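# Move the yellow sponge from low shelf onto bench

## Task

Take the yellow sponge off the low shelf and set it on top of the bench so that the whole sponge lies in the gap between the bench's row of cartons and the wall. Every carton must stay where it was, neither moved nor rotated. The robot must not topple or finish leaning, or the task fails. The sponge must stay there by itself at the end; it does not count if the robot is still holding it in place.

## Robot and tools

ROBOT. A Rainbow Robotics RB-Y1 in simulation. It has a two-wheel differential base with two rear casters (0.66 m long, 0.58 m wide, front edge 0.10 m ahead of the drive axle) and cannot move sideways. It has a folding torso (the lower part, the leg, bends at ankle, knee and hip), a head with three cameras (head_camera, left_wrist_camera, right_wrist_camera), and two 7-joint arms, each with a parallel gripper.

FRAMES. The base frame has its origin on the floor midway between the drive wheels, with x forward, y left and z up. The results report chest, left_hand and right_hand in this frame. A hand point lies midway between the finger pads, the fingers point along the hand's -z, and they close along its x. Printed hand positions can be off, more so at long reach. The odometry frame is the base frame where the scene started. base_odometry comes only from wheel turns, so slipping shows up as travel. Heading is positive to the left, from -3.142 to 3.142.

execute_actions(actions, cameras). actions is a list holding one action, or an empty list, which just reports state and images. An action may contain:
- base: exactly one key. translate_m is a relative straight drive in metres from where the base is now, -3 to 3, with forward positive. rotate_rad is a relative turn in place in radians, -3.2 to 3.2, with left (counter-clockwise seen from above) positive.
- joints: one object for the whole robot, mapping joint names to absolute targets. Angles are in rad and grippers in m. Ranges: torso_squat_rad 0..1.2 (lowers a level chest); torso_shift_rad -0.3..0.6 (hips forward); torso_pitch_rad -0.2..1.4 (bow forward); torso_yaw_rad -1.5..1.5 (left positive). For each arm: shoulder_pitch -2.356..2.356 (0 hangs down, negative raises it forward); left_shoulder_roll_rad 0..3.141 and right_shoulder_roll_rad -3.141..0 (the arm lifts outward); shoulder_yaw -2.094..2.094; elbow -2.617..0.01 (negative bends); forearm_roll -3.141..3.141; wrist_pitch -1.57..1.919 (negative tips the hand forward); hand_roll -2.705..2.705; gripper_m 0..0.1, the pad gap. The yaw and roll signs match between the two arms. head_pan_rad -0.523..0.523 is relative to the chest; head_tilt_rad -0.35..1.57, with positive looking down. A joint counts as done within ±0.02 rad, and a gripper within ±0.004 m.
- speeds: optional per-action caps, translate_m 0.05-0.4 m/s and rotate_rad 0.1-1.509 rad/s. The defaults are the maxima. A base move that would need more than 8.667 s is refused.
- min_time_s: 0.1-8, the shortest duration of each arm and head motion.
Torso combinations must also hold: squat+shift <= 1.52; squat-shift+pitch <= 1.57; shift+0.5pitch-0.4squat <= 0.7; shift+0.3pitch-0.5squat <= 0.39. If one is broken, the commanded torso joints stop short and report off_target. A joint or base left out of an action may keep pushing toward its earlier target. Unknown keys or out-of-range values get the call refused, and nothing moves. cameras chooses which images come back: null or ["all"] gives every camera, [] gives none. The pictures line gives their order.

wait(seconds 0-10) sends no command and returns state and images. zoom_image(camera, region [x0,y0,x1,y1] in pixels, at most 504x504) enlarges part of that camera's latest image. The head image is 896x504 and the wrist images are 644x364. read_manual returns licence text only. finished_scene(scene) closes the current scene for good and reports success, so call it only once the sponge rests in place unaided. Replying without any tool call also ends the run.

RESULTS. base_status and joint_status report how each motion ended. done: reached; for the base this means the wheels turned the commanded amount, even if they slipped. off_target: stopped short and may still push. limit_stop_at_<name>: a built-in limit halted it. contact_stop: the arm or torso met firm resistance. time_out: it took too long. stopped_with_arm: the torso halted because an arm contact-stopped. A contact_stop, time_out or stopped_with_arm on one joint halts its whole group (torso, left arm or right arm), and the group holds where it is. limit_stop_at_own_body means a guard stopped the arm short of the torso, head, leg or base; move them apart. joint command not followed, with a cause line, means an arm's targets were withheld because of self or arm-arm collision risk. Those joints show not_followed and may be retried later, while a gripper in the same action still moves. on_its_own describes uncommanded parts; its held-at value is a target, not a position. Once something has stopped against an obstacle, back it off first in a separate action, arms before torso. If both hands hold one object and the torso contact-stops immediately with nothing in the way, resend every arm joint at its current reading, then the torso command. After a stop, later calls in the same reply are skipped.

GRASPING. Command a gripper opening at least 0.005 m narrower than the object. An off_target gripper status is then expected. Each arm is rated for 3 kg.

AVOID. The base does not stop at furniture and can keep shoving it; the bent leg can stick out ahead of the base, and a leg pressed on furniture may quietly push the robot backward. Never let the arms strike or press each other, since the collision check ignores grippers, fingers and palms. Don't carry weight far forward of the drive wheels, which can tip the robot. Don't bump the cartons, and don't drop or slam the sponge. Contact torque at an arm's load limit (shoulders 63, elbow 32.4, wrist joints 22.5 N m) freezes the robot for 10 s. Motors warm up under load: MOTOR HOT appears from 65 °C, and at 80 °C an OVER-TEMPERATURE FAULT brakes that arm (limit_stop_at_motor_heat), after which targets must be resent. Objects may occasionally be nudged by outside disturbances. The robot keeps its last command while you compose a reply.

Each tool is called after "Request:" as name([rows], argument=value, ...), one row to a line, values as JSON.

## Session

I'll start by looking at the current state and images.

Request:
execute_actions(actions=[])

Scene clock: 0.00 s.
base_odometry: x=+0.000 y=+0.000 heading=+0.000 (m, m, rad; odometry frame)
base_status: not commanded
joint_positions: torso_squat_rad=+0.350 torso_shift_rad=+0.000 torso_pitch_rad=+0.001 torso_yaw_rad=+0.000 left_shoulder_pitch_rad=-0.022 left_shoulder_roll_rad=+0.018 left_shoulder_yaw_rad=+0.012 left_elbow_rad=-0.118 left_forearm_roll_rad=-0.016 left_wrist_pitch_rad=-0.044 left_hand_roll_rad=-0.040 left_gripper_m=+0.101 right_shoulder_pitch_rad=-0.008 right_shoulder_roll_rad=+0.002 right_shoulder_yaw_rad=-0.006 right_elbow_rad=-0.151 right_forearm_roll_rad=-0.041 right_wrist_pitch_rad=+0.036 right_hand_roll_rad=-0.018 right_gripper_m=+0.101 head_pan_rad=+0.001 head_tilt_rad=+0.401
joint_status: not commanded
chest: x=-0.2274 y=-0.0004 z=+1.2476 quat_wxyz=(+1.000, +0.000, +0.001, +0.000) (m; base frame)
left_hand: x=-0.1448 y=+0.2338 z=+0.5679 quat_wxyz=(+0.995, +0.012, -0.090, -0.026) (m; base frame)
right_hand: x=-0.1572 y=-0.2186 z=+0.5651 quat_wxyz=(+0.998, +0.004, -0.061, -0.031) (m; base frame)
pictures: head_camera, left_wrist_camera, right_wrist_camera
Images, in order (width x height): head_camera 896x504, left_wrist_camera 644x364, right_wrist_camera 644x364.

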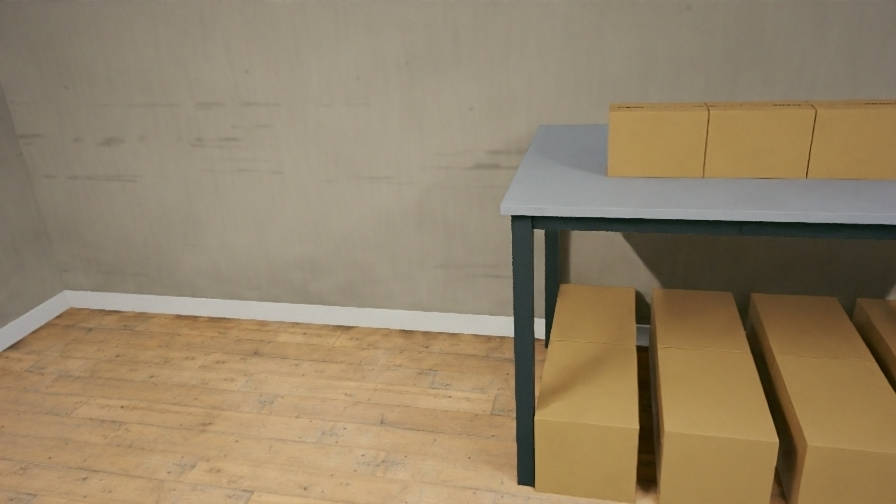

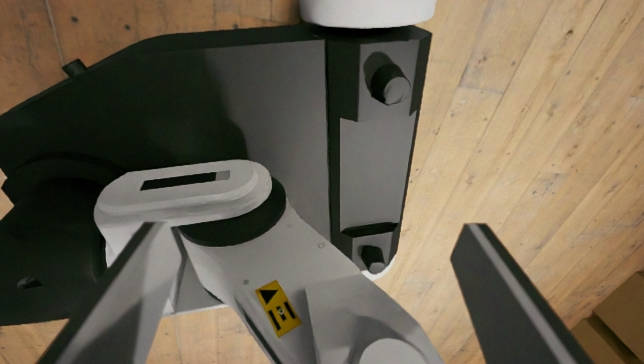

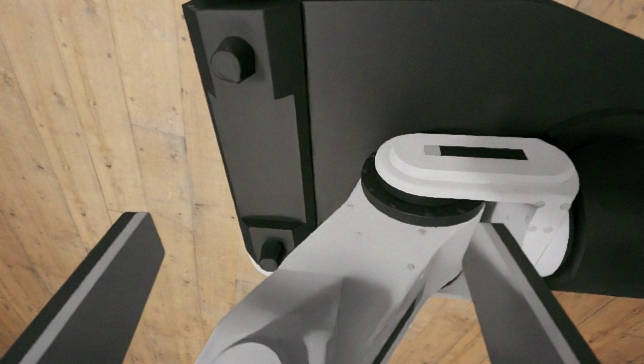

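Request:
execute_actions([
  {"joints": {"head_pan_rad": -0.52, "head_tilt_rad": 0.4}},
], cameras=["head_camera"])

Scene clock: 3.27 s.
base_odometry: x=+0.000 y=+0.000 heading=+0.000 (m, m, rad; odometry frame)
base_status: not commanded
joint_positions: torso_squat_rad=+0.350 torso_shift_rad=+0.000 torso_pitch_rad=+0.001 torso_yaw_rad=+0.000 left_shoulder_pitch_rad=-0.022 left_shoulder_roll_rad=+0.018 left_shoulder_yaw_rad=+0.012 left_elbow_rad=-0.118 left_forearm_roll_rad=-0.016 left_wrist_pitch_rad=-0.044 left_hand_roll_rad=-0.040 left_gripper_m=+0.101 right_shoulder_pitch_rad=-0.008 right_shoulder_roll_rad=+0.002 right_shoulder_yaw_rad=-0.006 right_elbow_rad=-0.151 right_forearm_roll_rad=-0.041 right_wrist_pitch_rad=+0.036 right_hand_roll_rad=-0.018 right_gripper_m=+0.101 head_pan_rad=-0.520 head_tilt_rad=+0.400
joint_status: all done
chest: x=-0.2274 y=-0.0004 z=+1.2476 quat_wxyz=(+1.000, +0.000, +0.001, +0.000) (m; base frame)
left_hand: x=-0.1448 y=+0.2338 z=+0.5679 quat_wxyz=(+0.995, +0.012, -0.090, -0.026) (m; base frame)
right_hand: x=-0.1572 y=-0.2186 z=+0.5651 quat_wxyz=(+0.998, +0.004, -0.061, -0.031) (m; base frame)
pictures: head_camera
camera_calibration (this result's frames):
head_camera: T_world_to_cam=[[-0.474383, -0.878891, -0.0501247, -0.0205216], [-0.312777, 0.221499, -0.923639, 1.33232], [0.82288, -0.42248, -0.379972, 0.660038], [0, 0, 0, 1]] pos_world=[-0.136149, -0.0342896, 1.48035]
Images, in order (width x height): head_camera 896x504.

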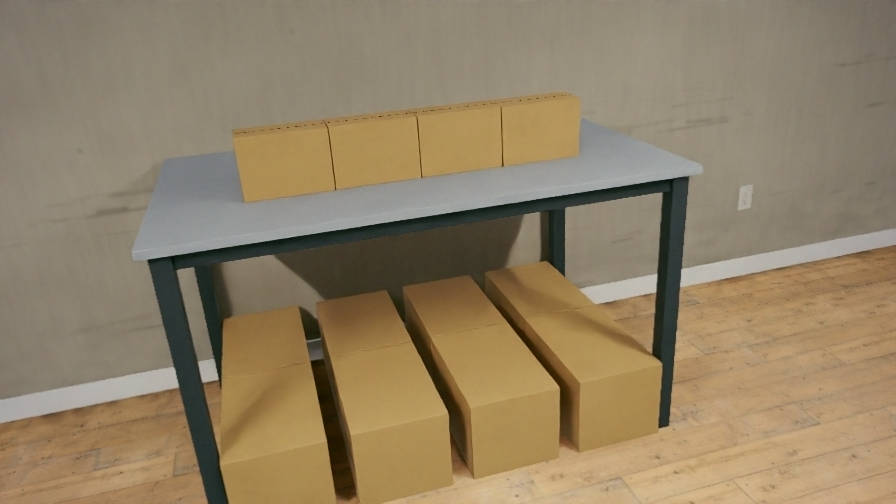

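Request:
execute_actions([
  {"joints": {"head_pan_rad": 0.52, "head_tilt_rad": 0.4, "torso_yaw_rad": 0.5}},
], cameras=["head_camera"])

Scene clock: 7.50 s.
base_odometry: x=+0.000 y=+0.000 heading=+0.000 (m, m, rad; odometry frame)
base_status: not commanded
joint_positions: torso_squat_rad=+0.350 torso_shift_rad=+0.000 torso_pitch_rad=+0.001 torso_yaw_rad=+0.500 left_shoulder_pitch_rad=-0.022 left_shoulder_roll_rad=+0.018 left_shoulder_yaw_rad=+0.012 left_elbow_rad=-0.118 left_forearm_roll_rad=-0.016 left_wrist_pitch_rad=-0.044 left_hand_roll_rad=-0.040 left_gripper_m=+0.101 right_shoulder_pitch_rad=-0.008 right_shoulder_roll_rad=+0.002 right_shoulder_yaw_rad=-0.006 right_elbow_rad=-0.151 right_forearm_roll_rad=-0.041 right_wrist_pitch_rad=+0.036 right_hand_roll_rad=-0.018 right_gripper_m=+0.101 head_pan_rad=+0.520 head_tilt_rad=+0.400
joint_status: all done
chest: x=-0.2274 y=-0.0004 z=+1.2476 quat_wxyz=(+0.969, +0.000, +0.001, +0.247) (m; base frame)
left_hand: x=-0.2671 y=+0.2452 z=+0.5681 quat_wxyz=(+0.971, +0.034, -0.085, +0.221) (m; base frame)
right_hand: x=-0.0610 y=-0.1578 z=+0.5650 quat_wxyz=(+0.974, +0.019, -0.058, +0.217) (m; base frame)
pictures: head_camera
camera_calibration (this result's frames):
head_camera: T_world_to_cam=[[0.863843, -0.501098, -0.0517236, 0.264046], [-0.231688, -0.304025, -0.924061, 1.35189], [0.44732, 0.810228, -0.378729, 0.574484], [0, 0, 0, 1]] pos_world=[-0.171855, 0.0778588, 1.48046]
Images, in order (width x height): head_camera 896x504.

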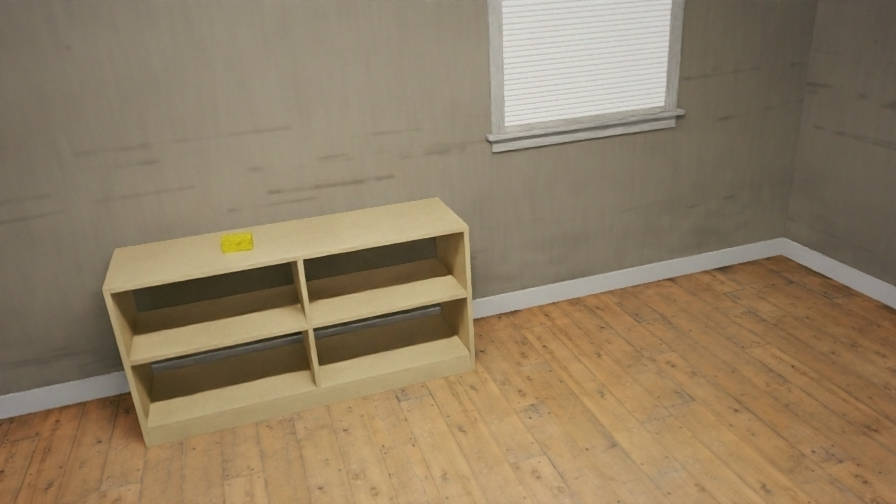

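Request:
zoom_image(camera="head_camera", region=[90, 190, 490, 450])

Request:
zoom_image(camera="head_camera", region=[200, 215, 280, 270])

Region (90, 190, 490, 450) of head_camera's 896x504 image, scaled by 1.260, with more detail than that image has; it fills the top 328 rows of this view, and the rest is white.

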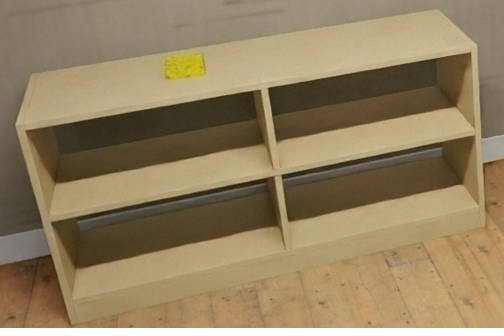

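Region (200, 215, 280, 270) of head_camera's 896x504 image, scaled by 6.300, with more detail than that image has; it fills the top 346 rows of this view, and the rest is white.

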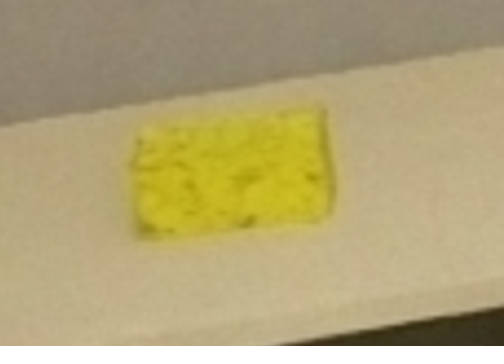

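Request:
execute_actions([
  {"base": {"rotate_rad": 1.37}, "joints": {"head_pan_rad": 0.0, "head_tilt_rad": 0.4, "torso_yaw_rad": 0.0}},
], cameras=["head_camera"])

Scene clock: 101.27 s.
base_odometry: x=+0.000 y=+0.000 heading=+1.370 (m, m, rad; odometry frame)
base_status: done
joint_positions: torso_squat_rad=+0.350 torso_shift_rad=+0.000 torso_pitch_rad=+0.001 torso_yaw_rad=+0.000 left_shoulder_pitch_rad=-0.022 left_shoulder_roll_rad=+0.018 left_shoulder_yaw_rad=+0.012 left_elbow_rad=-0.118 left_forearm_roll_rad=-0.016 left_wrist_pitch_rad=-0.044 left_hand_roll_rad=-0.040 left_gripper_m=+0.101 right_shoulder_pitch_rad=-0.007 right_shoulder_roll_rad=+0.002 right_shoulder_yaw_rad=-0.006 right_elbow_rad=-0.151 right_forearm_roll_rad=-0.041 right_wrist_pitch_rad=+0.036 right_hand_roll_rad=-0.018 right_gripper_m=+0.101 head_pan_rad=+0.000 head_tilt_rad=+0.400
joint_status: all done
chest: x=-0.2274 y=-0.0004 z=+1.2476 quat_wxyz=(+1.000, +0.000, +0.001, +0.000) (m; base frame)
left_hand: x=-0.1447 y=+0.2338 z=+0.5679 quat_wxyz=(+0.995, +0.012, -0.091, -0.026) (m; base frame)
right_hand: x=-0.1573 y=-0.2187 z=+0.5651 quat_wxyz=(+0.998, +0.004, -0.061, -0.031) (m; base frame)
pictures: head_camera
camera_calibration (this result's frames):
head_camera: T_world_to_cam=[[0.0249734, -0.998389, -0.0509468, 0.0829551], [-0.381368, 0.037594, -0.923659, 1.31818], [0.924086, 0.0424964, -0.379815, 0.680817], [0, 0, 0, 1]] pos_world=[-0.128493, 0.00433352, 1.48036]
Images, in order (width x height): head_camera 896x504.

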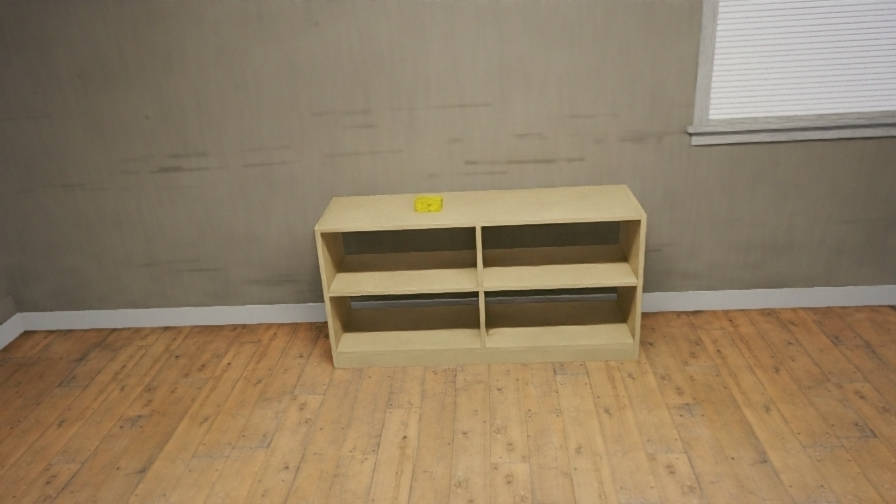

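Request:
zoom_image(camera="head_camera", region=[390, 180, 470, 235])

Region (390, 180, 470, 235) of head_camera's 896x504 image, scaled by 6.300, with more detail than that image has; it fills the top 346 rows of this view, and the rest is white.

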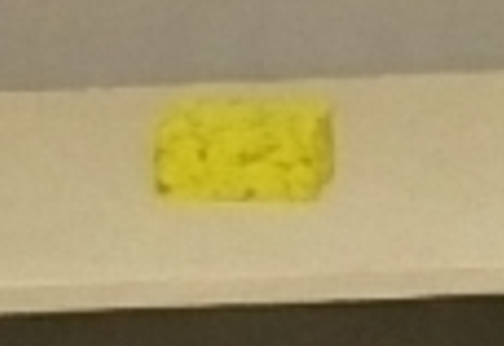

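Request:
execute_actions([
  {"base": {"translate_m": 1.75}, "joints": {"torso_pitch_rad": 0.8, "head_pan_rad": 0.2, "head_tilt_rad": 0.1, "left_shoulder_pitch_rad": -0.982, "left_shoulder_roll_rad": 0.15, "left_shoulder_yaw_rad": 0.289, "left_elbow_rad": -1.654, "left_forearm_roll_rad": 0.0, "left_wrist_pitch_rad": 1.808, "left_hand_roll_rad": 0.0, "left_gripper_m": 0.1, "right_shoulder_pitch_rad": -0.6, "right_shoulder_roll_rad": -0.06}, "min_time_s": 2.5},
], cameras=["head_camera", "left_wrist_camera"])

Scene clock: 151.17 s.
base_odometry: x=+0.349 y=+1.715 heading=+1.370 (m, m, rad; odometry frame)
base_status: done
joint_positions: torso_squat_rad=+0.350 torso_shift_rad=+0.000 torso_pitch_rad=+0.800 torso_yaw_rad=+0.000 left_shoulder_pitch_rad=-0.982 left_shoulder_roll_rad=+0.150 left_shoulder_yaw_rad=+0.289 left_elbow_rad=-1.654 left_forearm_roll_rad=+0.000 left_wrist_pitch_rad=+1.808 left_hand_roll_rad=+0.000 left_gripper_m=+0.100 right_shoulder_pitch_rad=-0.600 right_shoulder_roll_rad=-0.060 right_shoulder_yaw_rad=-0.006 right_elbow_rad=-0.151 right_forearm_roll_rad=-0.041 right_wrist_pitch_rad=+0.036 right_hand_roll_rad=-0.018 right_gripper_m=+0.101 head_pan_rad=+0.200 head_tilt_rad=+0.100
joint_status: all done
chest: x=-0.0058 y=-0.0004 z=+1.1537 quat_wxyz=(+0.921, +0.000, +0.389, +0.000) (m; base frame)
left_hand: x=+0.3804 y=+0.2199 z=+0.7408 quat_wxyz=(+1.000, +0.000, +0.000, +0.000) (m; base frame)
right_hand: x=-0.0582 y=-0.2093 z=+0.4517 quat_wxyz=(+0.996, +0.014, +0.056, +0.064) (m; base frame)
pictures: head_camera, left_wrist_camera
camera_calibration (this result's frames):
head_camera: T_world_to_cam=[[0.135276, -0.970744, -0.198383, 0.236831], [-0.780612, 0.0188904, -0.62473, 0.976781], [0.610201, 0.239372, -0.755219, 0.812767], [0, 0, 0, 1]] pos_world=[0.234498, 0.0168968, 1.27103]
left_wrist_camera: T_world_to_cam=[[0.999577, 0.0289156, -0.00324999, -0.383109], [0.0247762, -0.78723, 0.616161, -0.251879], [0.0152582, -0.615981, -0.787613, 0.801228], [0, 0, 0, 1]] pos_world=[0.376962, 0.306332, 0.785011]
Images, in order (width x height): head_camera 896x504, left_wrist_camera 644x364.

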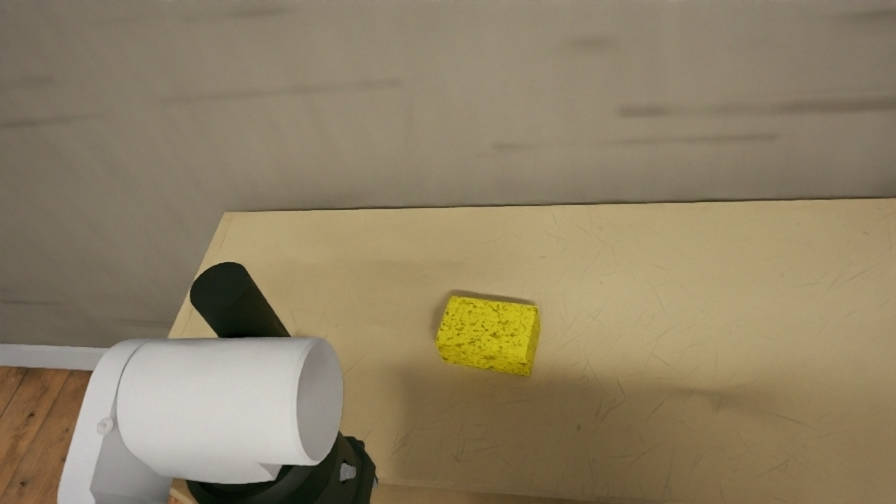

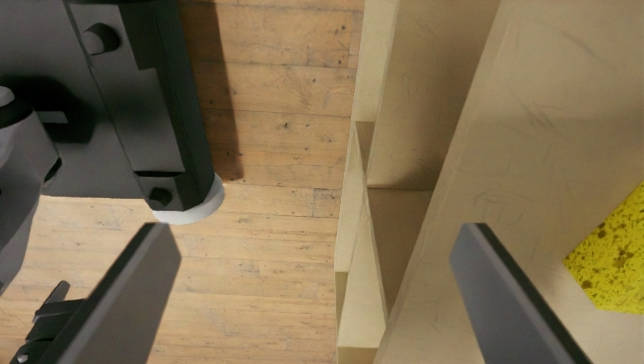

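Request:
zoom_image(camera="head_camera", region=[410, 270, 570, 400])

Region (410, 270, 570, 400) of head_camera's 896x504 image, scaled by 3.150, with more detail than that image has; it fills the top 410 rows of this view, and the rest is white.

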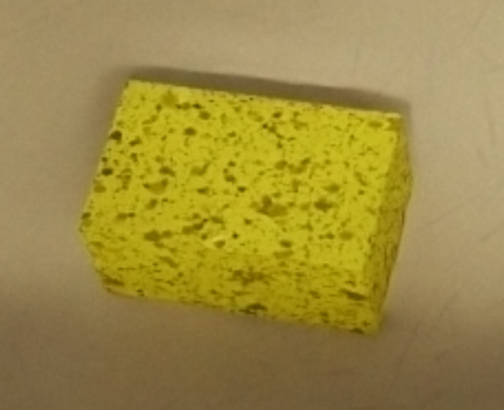

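Request:
execute_actions([
  {"base": {"rotate_rad": -0.127}, "joints": {"head_tilt_rad": 0.3, "head_pan_rad": 0.3}},
], cameras=[])

Request:
execute_actions([
  {"base": {"translate_m": 0.235}},
], cameras=["head_camera", "left_wrist_camera"])

Scene clock: 203.63 s.
base_odometry: x=+0.349 y=+1.715 heading=+1.243 (m, m, rad; odometry frame)
base_status: done
joint_positions: torso_squat_rad=+0.350 torso_shift_rad=+0.000 torso_pitch_rad=+0.800 torso_yaw_rad=+0.000 left_shoulder_pitch_rad=-0.982 left_shoulder_roll_rad=+0.150 left_shoulder_yaw_rad=+0.289 left_elbow_rad=-1.654 left_forearm_roll_rad=+0.000 left_wrist_pitch_rad=+1.808 left_hand_roll_rad=+0.000 left_gripper_m=+0.100 right_shoulder_pitch_rad=-0.600 right_shoulder_roll_rad=-0.060 right_shoulder_yaw_rad=-0.006 right_elbow_rad=-0.151 right_forearm_roll_rad=-0.041 right_wrist_pitch_rad=+0.036 right_hand_roll_rad=-0.018 right_gripper_m=+0.101 head_pan_rad=+0.300 head_tilt_rad=+0.300
joint_status: all done
chest: x=-0.0058 y=-0.0004 z=+1.1537 quat_wxyz=(+0.921, +0.000, +0.389, +0.000) (m; base frame)
left_hand: x=+0.3804 y=+0.2199 z=+0.7408 quat_wxyz=(+1.000, +0.000, +0.000, +0.000) (m; base frame)
right_hand: x=-0.0582 y=-0.2093 z=+0.4517 quat_wxyz=(+0.996, +0.014, +0.056, +0.064) (m; base frame)
pictures: none
No camera images: the call's "cameras" was empty. Leave "cameras" out to get every camera's image.

Scene clock: 205.50 s.
base_odometry: x=+0.425 y=+1.937 heading=+1.243 (m, m, rad; odometry frame)
base_status: done
joint_positions: torso_squat_rad=+0.350 torso_shift_rad=+0.000 torso_pitch_rad=+0.800 torso_yaw_rad=+0.000 left_shoulder_pitch_rad=-0.982 left_shoulder_roll_rad=+0.150 left_shoulder_yaw_rad=+0.289 left_elbow_rad=-1.654 left_forearm_roll_rad=+0.000 left_wrist_pitch_rad=+1.808 left_hand_roll_rad=+0.000 left_gripper_m=+0.100 right_shoulder_pitch_rad=-0.600 right_shoulder_roll_rad=-0.060 right_shoulder_yaw_rad=-0.006 right_elbow_rad=-0.151 right_forearm_roll_rad=-0.041 right_wrist_pitch_rad=+0.036 right_hand_roll_rad=-0.018 right_gripper_m=+0.101 head_pan_rad=+0.300 head_tilt_rad=+0.300
joint_status: not commanded
chest: x=-0.0058 y=-0.0004 z=+1.1537 quat_wxyz=(+0.921, +0.000, +0.389, +0.000) (m; base frame)
left_hand: x=+0.3804 y=+0.2199 z=+0.7408 quat_wxyz=(+1.000, +0.000, +0.000, +0.000) (m; base frame)
right_hand: x=-0.0581 y=-0.2093 z=+0.4517 quat_wxyz=(+0.996, +0.014, +0.056, +0.064) (m; base frame)
pictures: head_camera, left_wrist_camera
camera_calibration (this result's frames):
head_camera: T_world_to_cam=[[0.191142, -0.94489, -0.265796, 0.314403], [-0.884892, -0.0486951, -0.463243, 0.786446], [0.424771, 0.323746, -0.845434, 0.956423], [0, 0, 0, 1]] pos_world=[0.229564, 0.025734, 1.25648]
left_wrist_camera: T_world_to_cam=[[0.999575, 0.0289742, -0.00325148, -0.383119], [0.0248233, -0.787227, 0.616164, -0.25188], [0.0152932, -0.615982, -0.787611, 0.80123], [0, 0, 0, 1]] pos_world=[0.376956, 0.306358, 0.785011]
Images, in order (width x height): head_camera 896x504, left_wrist_camera 644x364.

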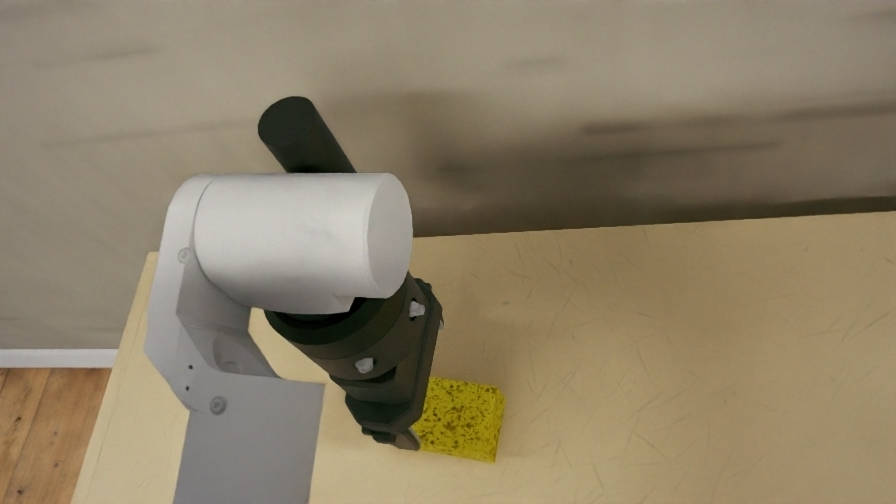

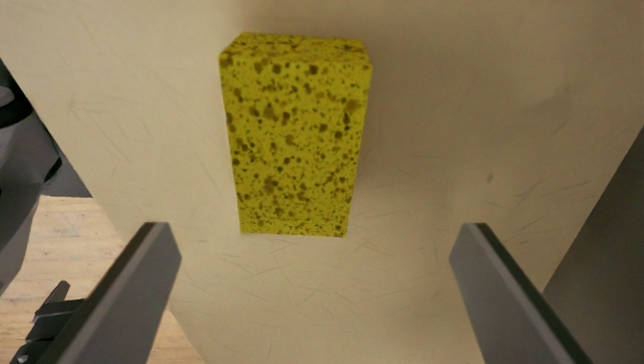

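Request:
execute_actions([
  {"joints": {"left_shoulder_pitch_rad": -0.956, "left_shoulder_roll_rad": 0.142, "left_shoulder_yaw_rad": 0.283, "left_elbow_rad": -1.314, "left_forearm_roll_rad": 0.0, "left_wrist_pitch_rad": 1.440, "left_hand_roll_rad": -0.03}, "min_time_s": 1.2},
], cameras=["head_camera", "left_wrist_camera"])

Scene clock: 233.60 s.
base_odometry: x=+0.425 y=+1.937 heading=+1.243 (m, m, rad; odometry frame)
base_status: not commanded
joint_positions: torso_squat_rad=+0.350 torso_shift_rad=+0.000 torso_pitch_rad=+0.800 torso_yaw_rad=+0.000 left_shoulder_pitch_rad=-0.957 left_shoulder_roll_rad=+0.142 left_shoulder_yaw_rad=+0.283 left_elbow_rad=-1.315 left_forearm_roll_rad=+0.000 left_wrist_pitch_rad=+1.440 left_hand_roll_rad=-0.030 left_gripper_m=+0.100 right_shoulder_pitch_rad=-0.600 right_shoulder_roll_rad=-0.060 right_shoulder_yaw_rad=-0.006 right_elbow_rad=-0.151 right_forearm_roll_rad=-0.041 right_wrist_pitch_rad=+0.036 right_hand_roll_rad=-0.018 right_gripper_m=+0.101 head_pan_rad=+0.300 head_tilt_rad=+0.300
joint_status: all done
chest: x=-0.0059 y=-0.0004 z=+1.1537 quat_wxyz=(+0.921, +0.000, +0.389, +0.000) (m; base frame)
left_hand: x=+0.3678 y=+0.2198 z=+0.6456 quat_wxyz=(+1.000, +0.000, -0.001, -0.015) (m; base frame)
right_hand: x=-0.0581 y=-0.2093 z=+0.4518 quat_wxyz=(+0.996, +0.014, +0.056, +0.064) (m; base frame)
pictures: head_camera, left_wrist_camera
camera_calibration (this result's frames):
head_camera: T_world_to_cam=[[0.191228, -0.944882, -0.265764, 0.314403], [-0.884771, -0.0487026, -0.463474, 0.786628], [0.424985, 0.323769, -0.845317, 0.956387], [0, 0, 0, 1]] pos_world=[0.229412, 0.0257364, 1.25659]
left_wrist_camera: T_world_to_cam=[[0.999999, -0.00107318, -0.000427788, -0.366145], [-0.000581225, -0.787345, 0.616512, -0.183941], [-0.000998444, -0.616511, -0.787345, 0.732314], [0, 0, 0, 1]] pos_world=[0.366769, 0.306261, 0.689829]
Images, in order (width x height): head_camera 896x504, left_wrist_camera 644x364.

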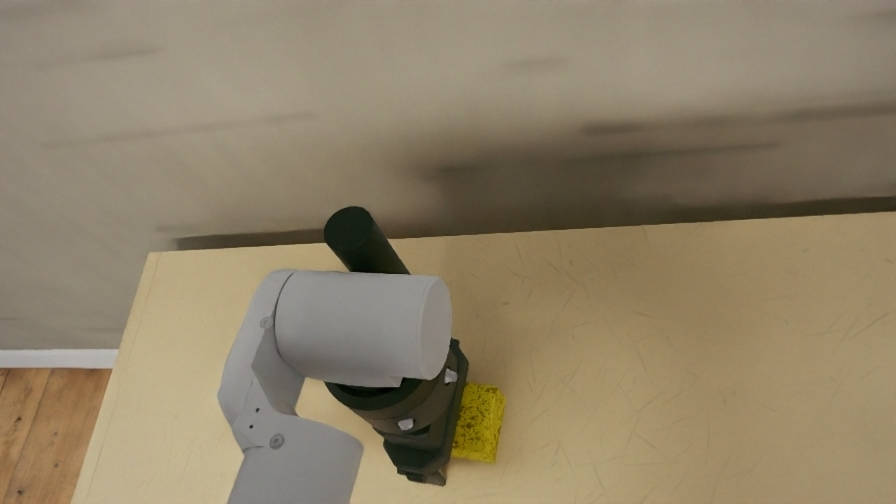

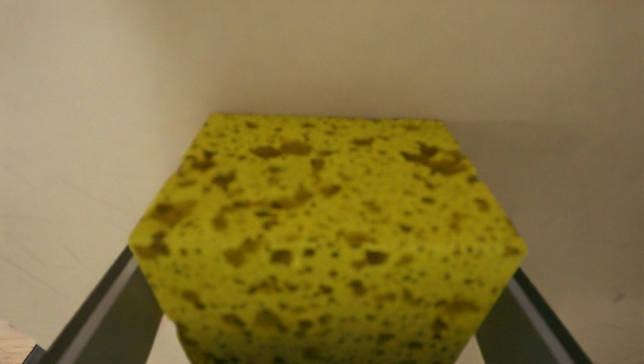

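Request:
execute_actions([
  {"joints": {"left_gripper_m": 0.05}},
], cameras=["left_wrist_camera"])

Scene clock: 240.60 s.
base_odometry: x=+0.425 y=+1.937 heading=+1.243 (m, m, rad; odometry frame)
base_status: not commanded
joint_positions: torso_squat_rad=+0.350 torso_shift_rad=+0.000 torso_pitch_rad=+0.800 torso_yaw_rad=+0.000 left_shoulder_pitch_rad=-0.957 left_shoulder_roll_rad=+0.142 left_shoulder_yaw_rad=+0.283 left_elbow_rad=-1.314 left_forearm_roll_rad=+0.000 left_wrist_pitch_rad=+1.440 left_hand_roll_rad=-0.030 left_gripper_m=+0.061 right_shoulder_pitch_rad=-0.600 right_shoulder_roll_rad=-0.060 right_shoulder_yaw_rad=-0.006 right_elbow_rad=-0.151 right_forearm_roll_rad=-0.041 right_wrist_pitch_rad=+0.036 right_hand_roll_rad=-0.018 right_gripper_m=+0.101 head_pan_rad=+0.300 head_tilt_rad=+0.300
joint_status: left_gripper_m off_target (ended at +0.061, target +0.050)
chest: x=-0.0059 y=-0.0004 z=+1.1537 quat_wxyz=(+0.921, +0.000, +0.389, +0.000) (m; base frame)
left_hand: x=+0.3676 y=+0.2198 z=+0.6455 quat_wxyz=(+1.000, +0.000, -0.001, -0.015) (m; base frame)
right_hand: x=-0.0581 y=-0.2093 z=+0.4518 quat_wxyz=(+0.996, +0.014, +0.056, +0.064) (m; base frame)
pictures: left_wrist_camera
camera_calibration (this result's frames):
left_wrist_camera: T_world_to_cam=[[0.999999, -0.00101804, -0.000817502, -0.365728], [-0.00029762, -0.78738, 0.616468, -0.183891], [-0.00127127, -0.616468, -0.787379, 0.732352], [0, 0, 0, 1]] pos_world=[0.366604, 0.306307, 0.689703]
Images, in order (width x height): left_wrist_camera 644x364.

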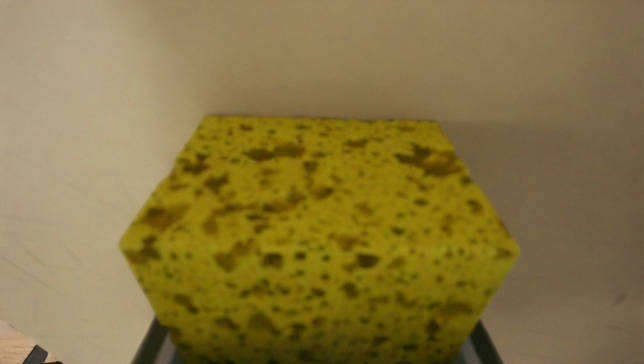

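Request:
execute_actions([
  {"base": {"translate_m": -0.15}, "joints": {"left_shoulder_pitch_rad": -0.982, "left_shoulder_roll_rad": 0.15, "left_shoulder_yaw_rad": 0.289, "left_elbow_rad": -1.654, "left_wrist_pitch_rad": 1.808}, "min_time_s": 0.8},
], cameras=["left_wrist_camera", "head_camera"])

Scene clock: 297.47 s.
base_odometry: x=+0.377 y=+1.795 heading=+1.244 (m, m, rad; odometry frame)
base_status: done
joint_positions: torso_squat_rad=+0.350 torso_shift_rad=+0.000 torso_pitch_rad=+0.800 torso_yaw_rad=+0.000 left_shoulder_pitch_rad=-0.982 left_shoulder_roll_rad=+0.150 left_shoulder_yaw_rad=+0.289 left_elbow_rad=-1.654 left_forearm_roll_rad=+0.000 left_wrist_pitch_rad=+1.808 left_hand_roll_rad=-0.030 left_gripper_m=+0.061 right_shoulder_pitch_rad=-0.600 right_shoulder_roll_rad=-0.060 right_shoulder_yaw_rad=-0.006 right_elbow_rad=-0.151 right_forearm_roll_rad=-0.041 right_wrist_pitch_rad=+0.036 right_hand_roll_rad=-0.018 right_gripper_m=+0.101 head_pan_rad=+0.300 head_tilt_rad=+0.300
joint_status: all done
chest: x=-0.0059 y=-0.0004 z=+1.1537 quat_wxyz=(+0.921, +0.000, +0.389, +0.000) (m; base frame)
left_hand: x=+0.3802 y=+0.2200 z=+0.7408 quat_wxyz=(+1.000, +0.000, +0.001, -0.015) (m; base frame)
right_hand: x=-0.0582 y=-0.2094 z=+0.4518 quat_wxyz=(+0.996, +0.014, +0.056, +0.064) (m; base frame)
pictures: head_camera, left_wrist_camera
camera_calibration (this result's frames):
head_camera: T_world_to_cam=[[0.191235, -0.944876, -0.265778, 0.31442], [-0.884777, -0.0487069, -0.463462, 0.7866], [0.424969, 0.323784, -0.84532, 0.956388], [0, 0, 0, 1]] pos_world=[0.229402, 0.0257371, 1.25658]
left_wrist_camera: T_world_to_cam=[[0.999994, -0.000832332, -0.00346909, -0.376349], [0.00148195, -0.787623, 0.616156, -0.242863], [-0.00324518, -0.616157, -0.787617, 0.808369], [0, 0, 0, 1]] pos_world=[0.37933, 0.306485, 0.785021]
Images, in order (width x height): head_camera 896x504, left_wrist_camera 644x364.

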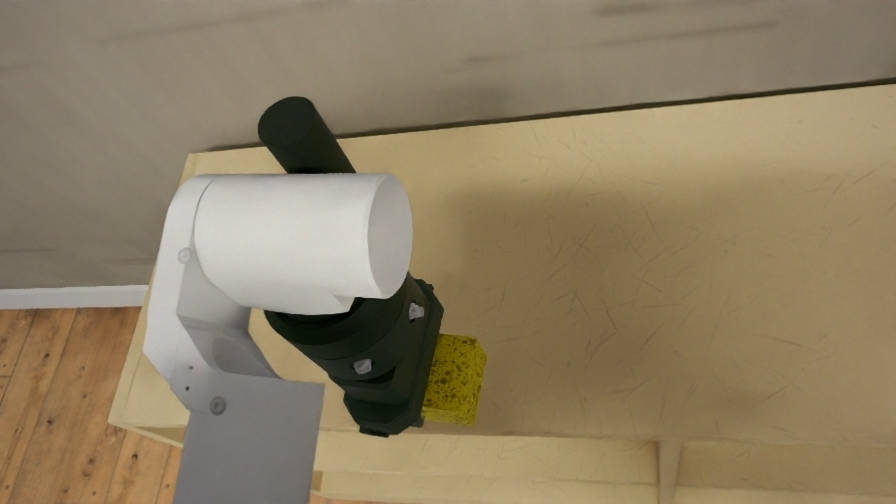

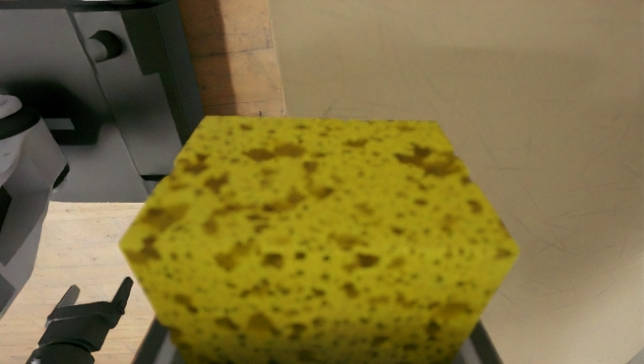

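Request:
execute_actions([
  {"base": {"rotate_rad": -1.747}, "joints": {"torso_squat_rad": 0.0, "torso_shift_rad": 0.2, "torso_pitch_rad": 0.3, "left_shoulder_pitch_rad": -0.2125, "left_shoulder_roll_rad": 0.01, "left_shoulder_yaw_rad": 0.072, "left_elbow_rad": -2.0, "left_wrist_pitch_rad": 1.9, "right_shoulder_pitch_rad": -0.3, "right_shoulder_roll_rad": -0.02, "head_pan_rad": -0.3, "head_tilt_rad": 0.05}, "min_time_s": 2.5},
], cameras=["head_camera"])

Scene clock: 310.80 s.
base_odometry: x=+0.376 y=+1.795 heading=-0.503 (m, m, rad; odometry frame)
base_status: done
joint_positions: torso_squat_rad=+0.000 torso_shift_rad=+0.200 torso_pitch_rad=+0.300 torso_yaw_rad=+0.000 left_shoulder_pitch_rad=-0.213 left_shoulder_roll_rad=+0.010 left_shoulder_yaw_rad=+0.072 left_elbow_rad=-2.000 left_forearm_roll_rad=+0.000 left_wrist_pitch_rad=+1.900 left_hand_roll_rad=-0.030 left_gripper_m=+0.061 right_shoulder_pitch_rad=-0.300 right_shoulder_roll_rad=-0.020 right_shoulder_yaw_rad=-0.006 right_elbow_rad=-0.151 right_forearm_roll_rad=-0.041 right_wrist_pitch_rad=+0.036 right_hand_roll_rad=-0.018 right_gripper_m=+0.101 head_pan_rad=-0.300 head_tilt_rad=+0.050
joint_status: all done
chest: x=+0.0026 y=-0.0004 z=+1.2621 quat_wxyz=(+0.989, +0.000, +0.149, +0.000) (m; base frame)
left_hand: x=+0.2820 y=+0.2210 z=+0.8840 quat_wxyz=(+1.000, +0.002, +0.000, -0.015) (m; base frame)
right_hand: x=+0.0791 y=-0.2177 z=+0.5747 quat_wxyz=(+0.999, +0.003, -0.049, +0.019) (m; base frame)
pictures: head_camera
camera_calibration (this result's frames):
head_camera: T_world_to_cam=[[-0.256094, -0.965897, 0.0381881, -0.029946], [-0.321411, 0.0478268, -0.945731, 1.45416], [0.911653, -0.25447, -0.322699, 0.332728], [0, 0, 0, 1]] pos_world=[0.156382, -0.0138034, 1.48376]
Images, in order (width x height): head_camera 896x504.

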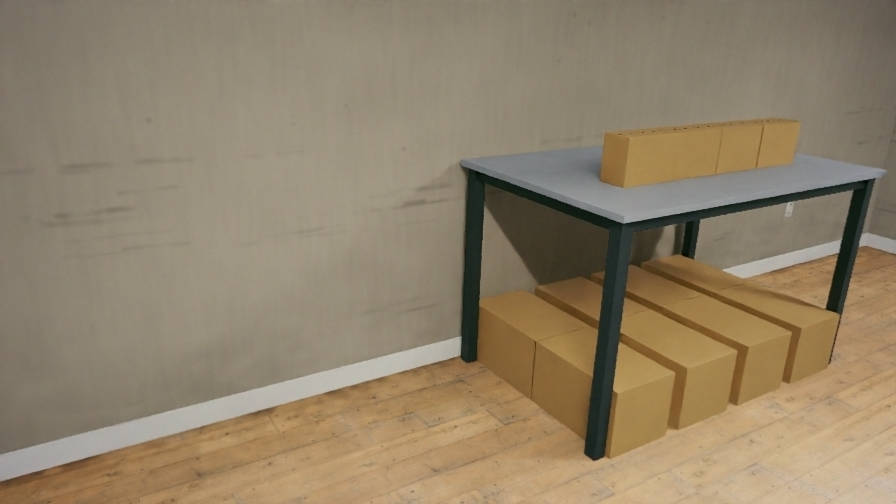

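Request:
execute_actions([
  {"base": {"translate_m": 2.0}, "joints": {"head_pan_rad": -0.5, "head_tilt_rad": 0.15}},
], cameras=["head_camera"])

Scene clock: 338.20 s.
base_odometry: x=+2.129 y=+0.832 heading=-0.502 (m, m, rad; odometry frame)
base_status: done
joint_positions: torso_squat_rad=+0.000 torso_shift_rad=+0.200 torso_pitch_rad=+0.300 torso_yaw_rad=+0.000 left_shoulder_pitch_rad=-0.213 left_shoulder_roll_rad=+0.010 left_shoulder_yaw_rad=+0.072 left_elbow_rad=-2.000 left_forearm_roll_rad=+0.000 left_wrist_pitch_rad=+1.900 left_hand_roll_rad=-0.030 left_gripper_m=+0.061 right_shoulder_pitch_rad=-0.300 right_shoulder_roll_rad=-0.020 right_shoulder_yaw_rad=-0.006 right_elbow_rad=-0.151 right_forearm_roll_rad=-0.041 right_wrist_pitch_rad=+0.036 right_hand_roll_rad=-0.018 right_gripper_m=+0.101 head_pan_rad=-0.500 head_tilt_rad=+0.150
joint_status: all done
chest: x=+0.0026 y=-0.0004 z=+1.2621 quat_wxyz=(+0.989, +0.000, +0.149, +0.000) (m; base frame)
left_hand: x=+0.2819 y=+0.2211 z=+0.8839 quat_wxyz=(+1.000, +0.002, +0.000, -0.015) (m; base frame)
right_hand: x=+0.0789 y=-0.2177 z=+0.5747 quat_wxyz=(+0.999, +0.003, -0.049, +0.019) (m; base frame)
pictures: head_camera
camera_calibration (this result's frames):
head_camera: T_world_to_cam=[[-0.43907, -0.893854, 0.0907907, -0.0908833], [-0.392641, 0.100008, -0.914238, 1.41451], [0.808116, -0.437063, -0.394874, 0.445642], [0, 0, 0, 1]] pos_world=[0.155361, -0.0279253, 1.47743]
Images, in order (width x height): head_camera 896x504.

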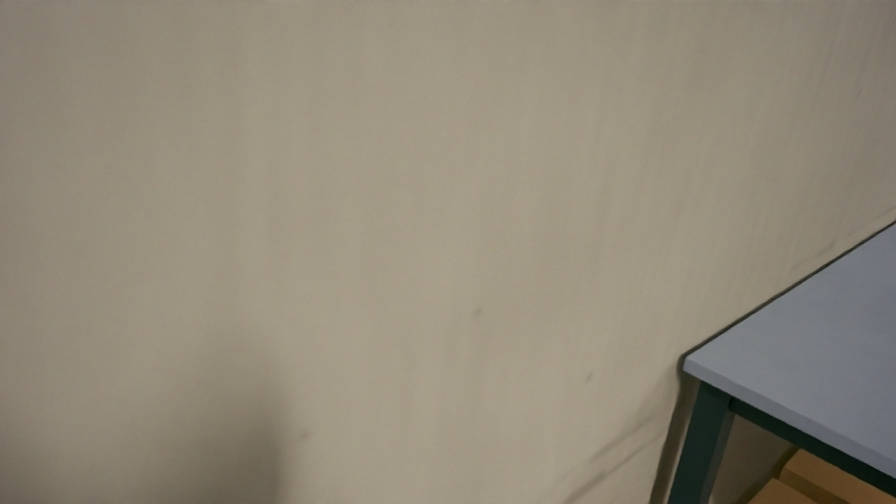

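Request:
execute_actions([
  {"base": {"rotate_rad": -1.26}, "joints": {"head_pan_rad": 0.0, "head_tilt_rad": 0.2}},
], cameras=["head_camera"])

Scene clock: 352.03 s.
base_odometry: x=+2.129 y=+0.832 heading=-1.762 (m, m, rad; odometry frame)
base_status: done
joint_positions: torso_squat_rad=+0.000 torso_shift_rad=+0.200 torso_pitch_rad=+0.300 torso_yaw_rad=+0.000 left_shoulder_pitch_rad=-0.213 left_shoulder_roll_rad=+0.010 left_shoulder_yaw_rad=+0.072 left_elbow_rad=-2.000 left_forearm_roll_rad=+0.000 left_wrist_pitch_rad=+1.900 left_hand_roll_rad=-0.030 left_gripper_m=+0.061 right_shoulder_pitch_rad=-0.300 right_shoulder_roll_rad=-0.020 right_shoulder_yaw_rad=-0.006 right_elbow_rad=-0.151 right_forearm_roll_rad=-0.041 right_wrist_pitch_rad=+0.036 right_hand_roll_rad=-0.018 right_gripper_m=+0.101 head_pan_rad=+0.000 head_tilt_rad=+0.200
joint_status: all done
chest: x=+0.0025 y=-0.0004 z=+1.2621 quat_wxyz=(+0.989, +0.000, +0.149, +0.000) (m; base frame)
left_hand: x=+0.2819 y=+0.2211 z=+0.8839 quat_wxyz=(+1.000, +0.002, +0.000, -0.015) (m; base frame)
right_hand: x=+0.0789 y=-0.2177 z=+0.5747 quat_wxyz=(+0.999, +0.003, -0.049, +0.019) (m; base frame)
pictures: head_camera
camera_calibration (this result's frames):
head_camera: T_world_to_cam=[[0.0198493, -0.998389, -0.0531468, 0.0793444], [-0.470542, 0.0375736, -0.881578, 1.37367], [0.882155, 0.0425065, -0.469038, 0.54709], [0, 0, 0, 1]] pos_world=[0.162175, 0.00434803, 1.47182]
Images, in order (width x height): head_camera 896x504.

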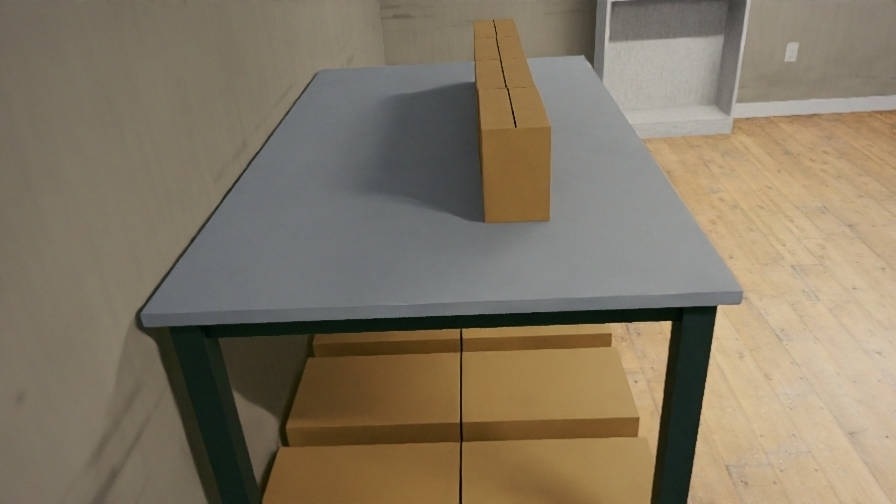

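Request:
execute_actions([
  {"base": {"translate_m": 0.88}, "joints": {"left_shoulder_pitch_rad": -1.257, "left_shoulder_roll_rad": 0.237, "left_shoulder_yaw_rad": 0.331, "left_elbow_rad": -0.946, "left_wrist_pitch_rad": 1.885, "right_shoulder_pitch_rad": -0.1, "head_pan_rad": 0.2, "head_tilt_rad": 0.55}},
], cameras=["head_camera", "left_wrist_camera"])

Scene clock: 397.37 s.
base_odometry: x=+1.962 y=-0.032 heading=-1.762 (m, m, rad; odometry frame)
base_status: done
joint_positions: torso_squat_rad=+0.000 torso_shift_rad=+0.200 torso_pitch_rad=+0.300 torso_yaw_rad=+0.000 left_shoulder_pitch_rad=-1.257 left_shoulder_roll_rad=+0.237 left_shoulder_yaw_rad=+0.331 left_elbow_rad=-0.946 left_forearm_roll_rad=+0.000 left_wrist_pitch_rad=+1.885 left_hand_roll_rad=-0.030 left_gripper_m=+0.061 right_shoulder_pitch_rad=-0.100 right_shoulder_roll_rad=-0.020 right_shoulder_yaw_rad=-0.006 right_elbow_rad=-0.151 right_forearm_roll_rad=-0.041 right_wrist_pitch_rad=+0.036 right_hand_roll_rad=-0.018 right_gripper_m=+0.101 head_pan_rad=+0.200 head_tilt_rad=+0.550
joint_status: all done
chest: x=+0.0025 y=-0.0004 z=+1.2621 quat_wxyz=(+0.989, +0.000, +0.149, +0.000) (m; base frame)
left_hand: x=+0.5201 y=+0.2196 z=+1.0195 quat_wxyz=(+1.000, +0.001, +0.000, -0.015) (m; base frame)
right_hand: x=-0.0652 y=-0.2318 z=+0.5784 quat_wxyz=(+0.999, -0.007, +0.045, -0.014) (m; base frame)
pictures: head_camera, left_wrist_camera
camera_calibration (this result's frames):
head_camera: T_world_to_cam=[[0.189785, -0.975029, -0.115329, 0.155256], [-0.741539, -0.0653578, -0.667718, 1.08661], [0.643507, 0.212244, -0.735426, 0.952346], [0, 0, 0, 1]] pos_world=[0.163455, 0.0202677, 1.44383]
left_wrist_camera: T_world_to_cam=[[0.999994, -0.00162404, -0.00300805, -0.515568], [0.000573157, -0.787833, 0.615889, -0.414408], [-0.00337007, -0.615887, -0.787827, 1.02833], [0, 0, 0, 1]] pos_world=[0.519268, 0.306016, 1.06383]
Images, in order (width x height): head_camera 896x504, left_wrist_camera 644x364.

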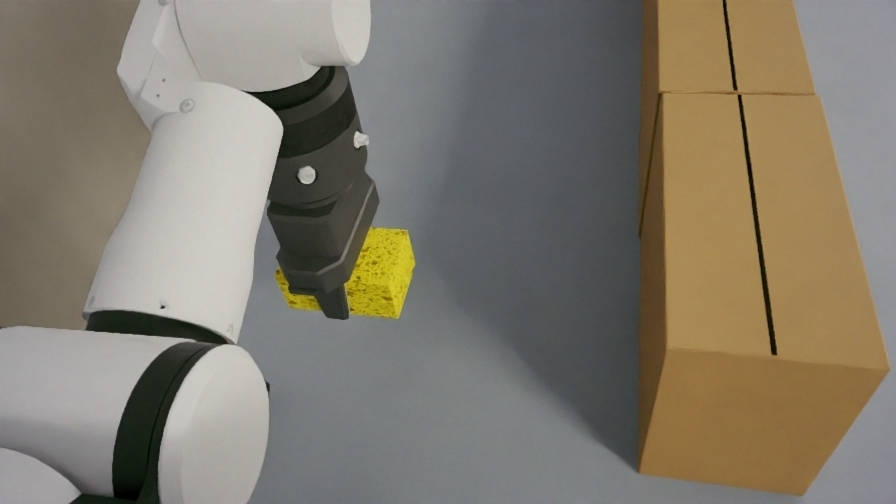

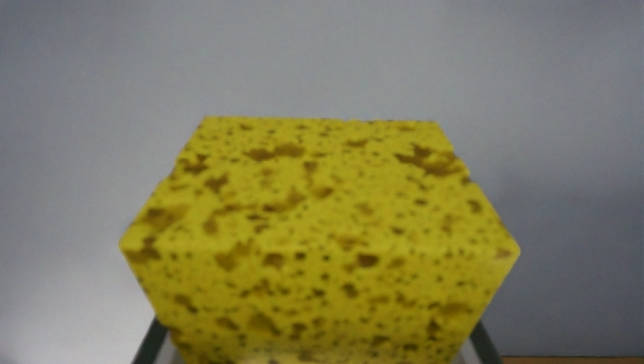

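Request:
execute_actions([
  {"joints": {"left_shoulder_pitch_rad": -1.2234, "left_shoulder_roll_rad": 0.2258, "left_shoulder_yaw_rad": 0.3274, "left_elbow_rad": -0.790, "left_wrist_pitch_rad": 1.693}, "min_time_s": 1.0},
], cameras=["head_camera", "left_wrist_camera"])

Scene clock: 423.47 s.
base_odometry: x=+1.962 y=-0.032 heading=-1.762 (m, m, rad; odometry frame)
base_status: not commanded
joint_positions: torso_squat_rad=+0.000 torso_shift_rad=+0.200 torso_pitch_rad=+0.300 torso_yaw_rad=+0.000 left_shoulder_pitch_rad=-1.224 left_shoulder_roll_rad=+0.226 left_shoulder_yaw_rad=+0.328 left_elbow_rad=-0.790 left_forearm_roll_rad=+0.000 left_wrist_pitch_rad=+1.693 left_hand_roll_rad=-0.030 left_gripper_m=+0.061 right_shoulder_pitch_rad=-0.100 right_shoulder_roll_rad=-0.020 right_shoulder_yaw_rad=-0.006 right_elbow_rad=-0.151 right_forearm_roll_rad=-0.041 right_wrist_pitch_rad=+0.036 right_hand_roll_rad=-0.018 right_gripper_m=+0.101 head_pan_rad=+0.200 head_tilt_rad=+0.550
joint_status: all done
chest: x=+0.0025 y=-0.0004 z=+1.2621 quat_wxyz=(+0.989, +0.000, +0.149, +0.000) (m; base frame)
left_hand: x=+0.5202 y=+0.2198 z=+0.9623 quat_wxyz=(+1.000, +0.000, +0.000, -0.015) (m; base frame)
right_hand: x=-0.0652 y=-0.2318 z=+0.5784 quat_wxyz=(+0.999, -0.007, +0.045, -0.014) (m; base frame)
pictures: head_camera, left_wrist_camera
camera_calibration (this result's frames):
head_camera: T_world_to_cam=[[0.189786, -0.975029, -0.115328, 0.155256], [-0.741533, -0.0653576, -0.667725, 1.08661], [0.643514, 0.212244, -0.73542, 0.952345], [0, 0, 0, 1]] pos_world=[0.163445, 0.0202676, 1.44384]
left_wrist_camera: T_world_to_cam=[[0.999998, -0.000623774, -0.00195227, -0.517032], [0.000712452, -0.787352, 0.616503, -0.379703], [-0.00192168, -0.616503, -0.78735, 0.982322], [0, 0, 0, 1]] pos_world=[0.51919, 0.306322, 1.00651]
Images, in order (width x height): head_camera 896x504, left_wrist_camera 644x364.

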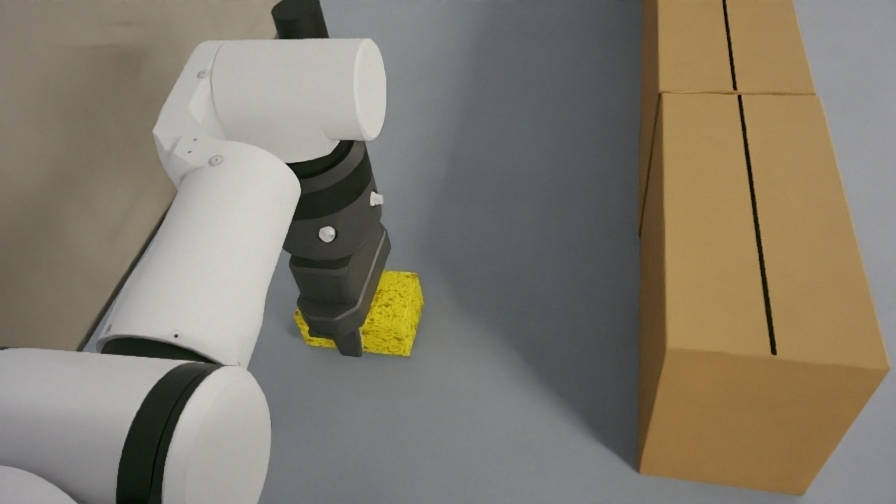

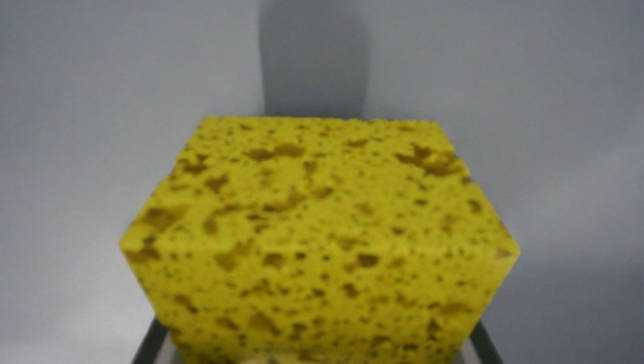

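Request:
zoom_image(camera="head_camera", region=[270, 250, 470, 390])

Region (270, 250, 470, 390) of head_camera's 896x504 image, scaled by 2.520, with more detail than that image has; it fills the top 353 rows of this view, and the rest is white.

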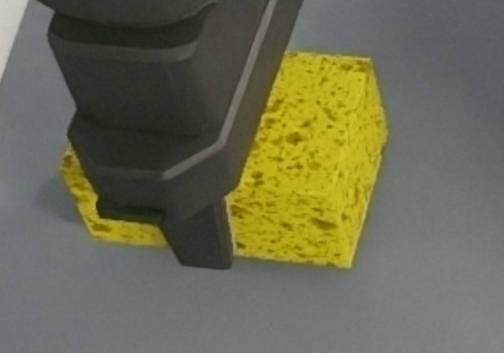

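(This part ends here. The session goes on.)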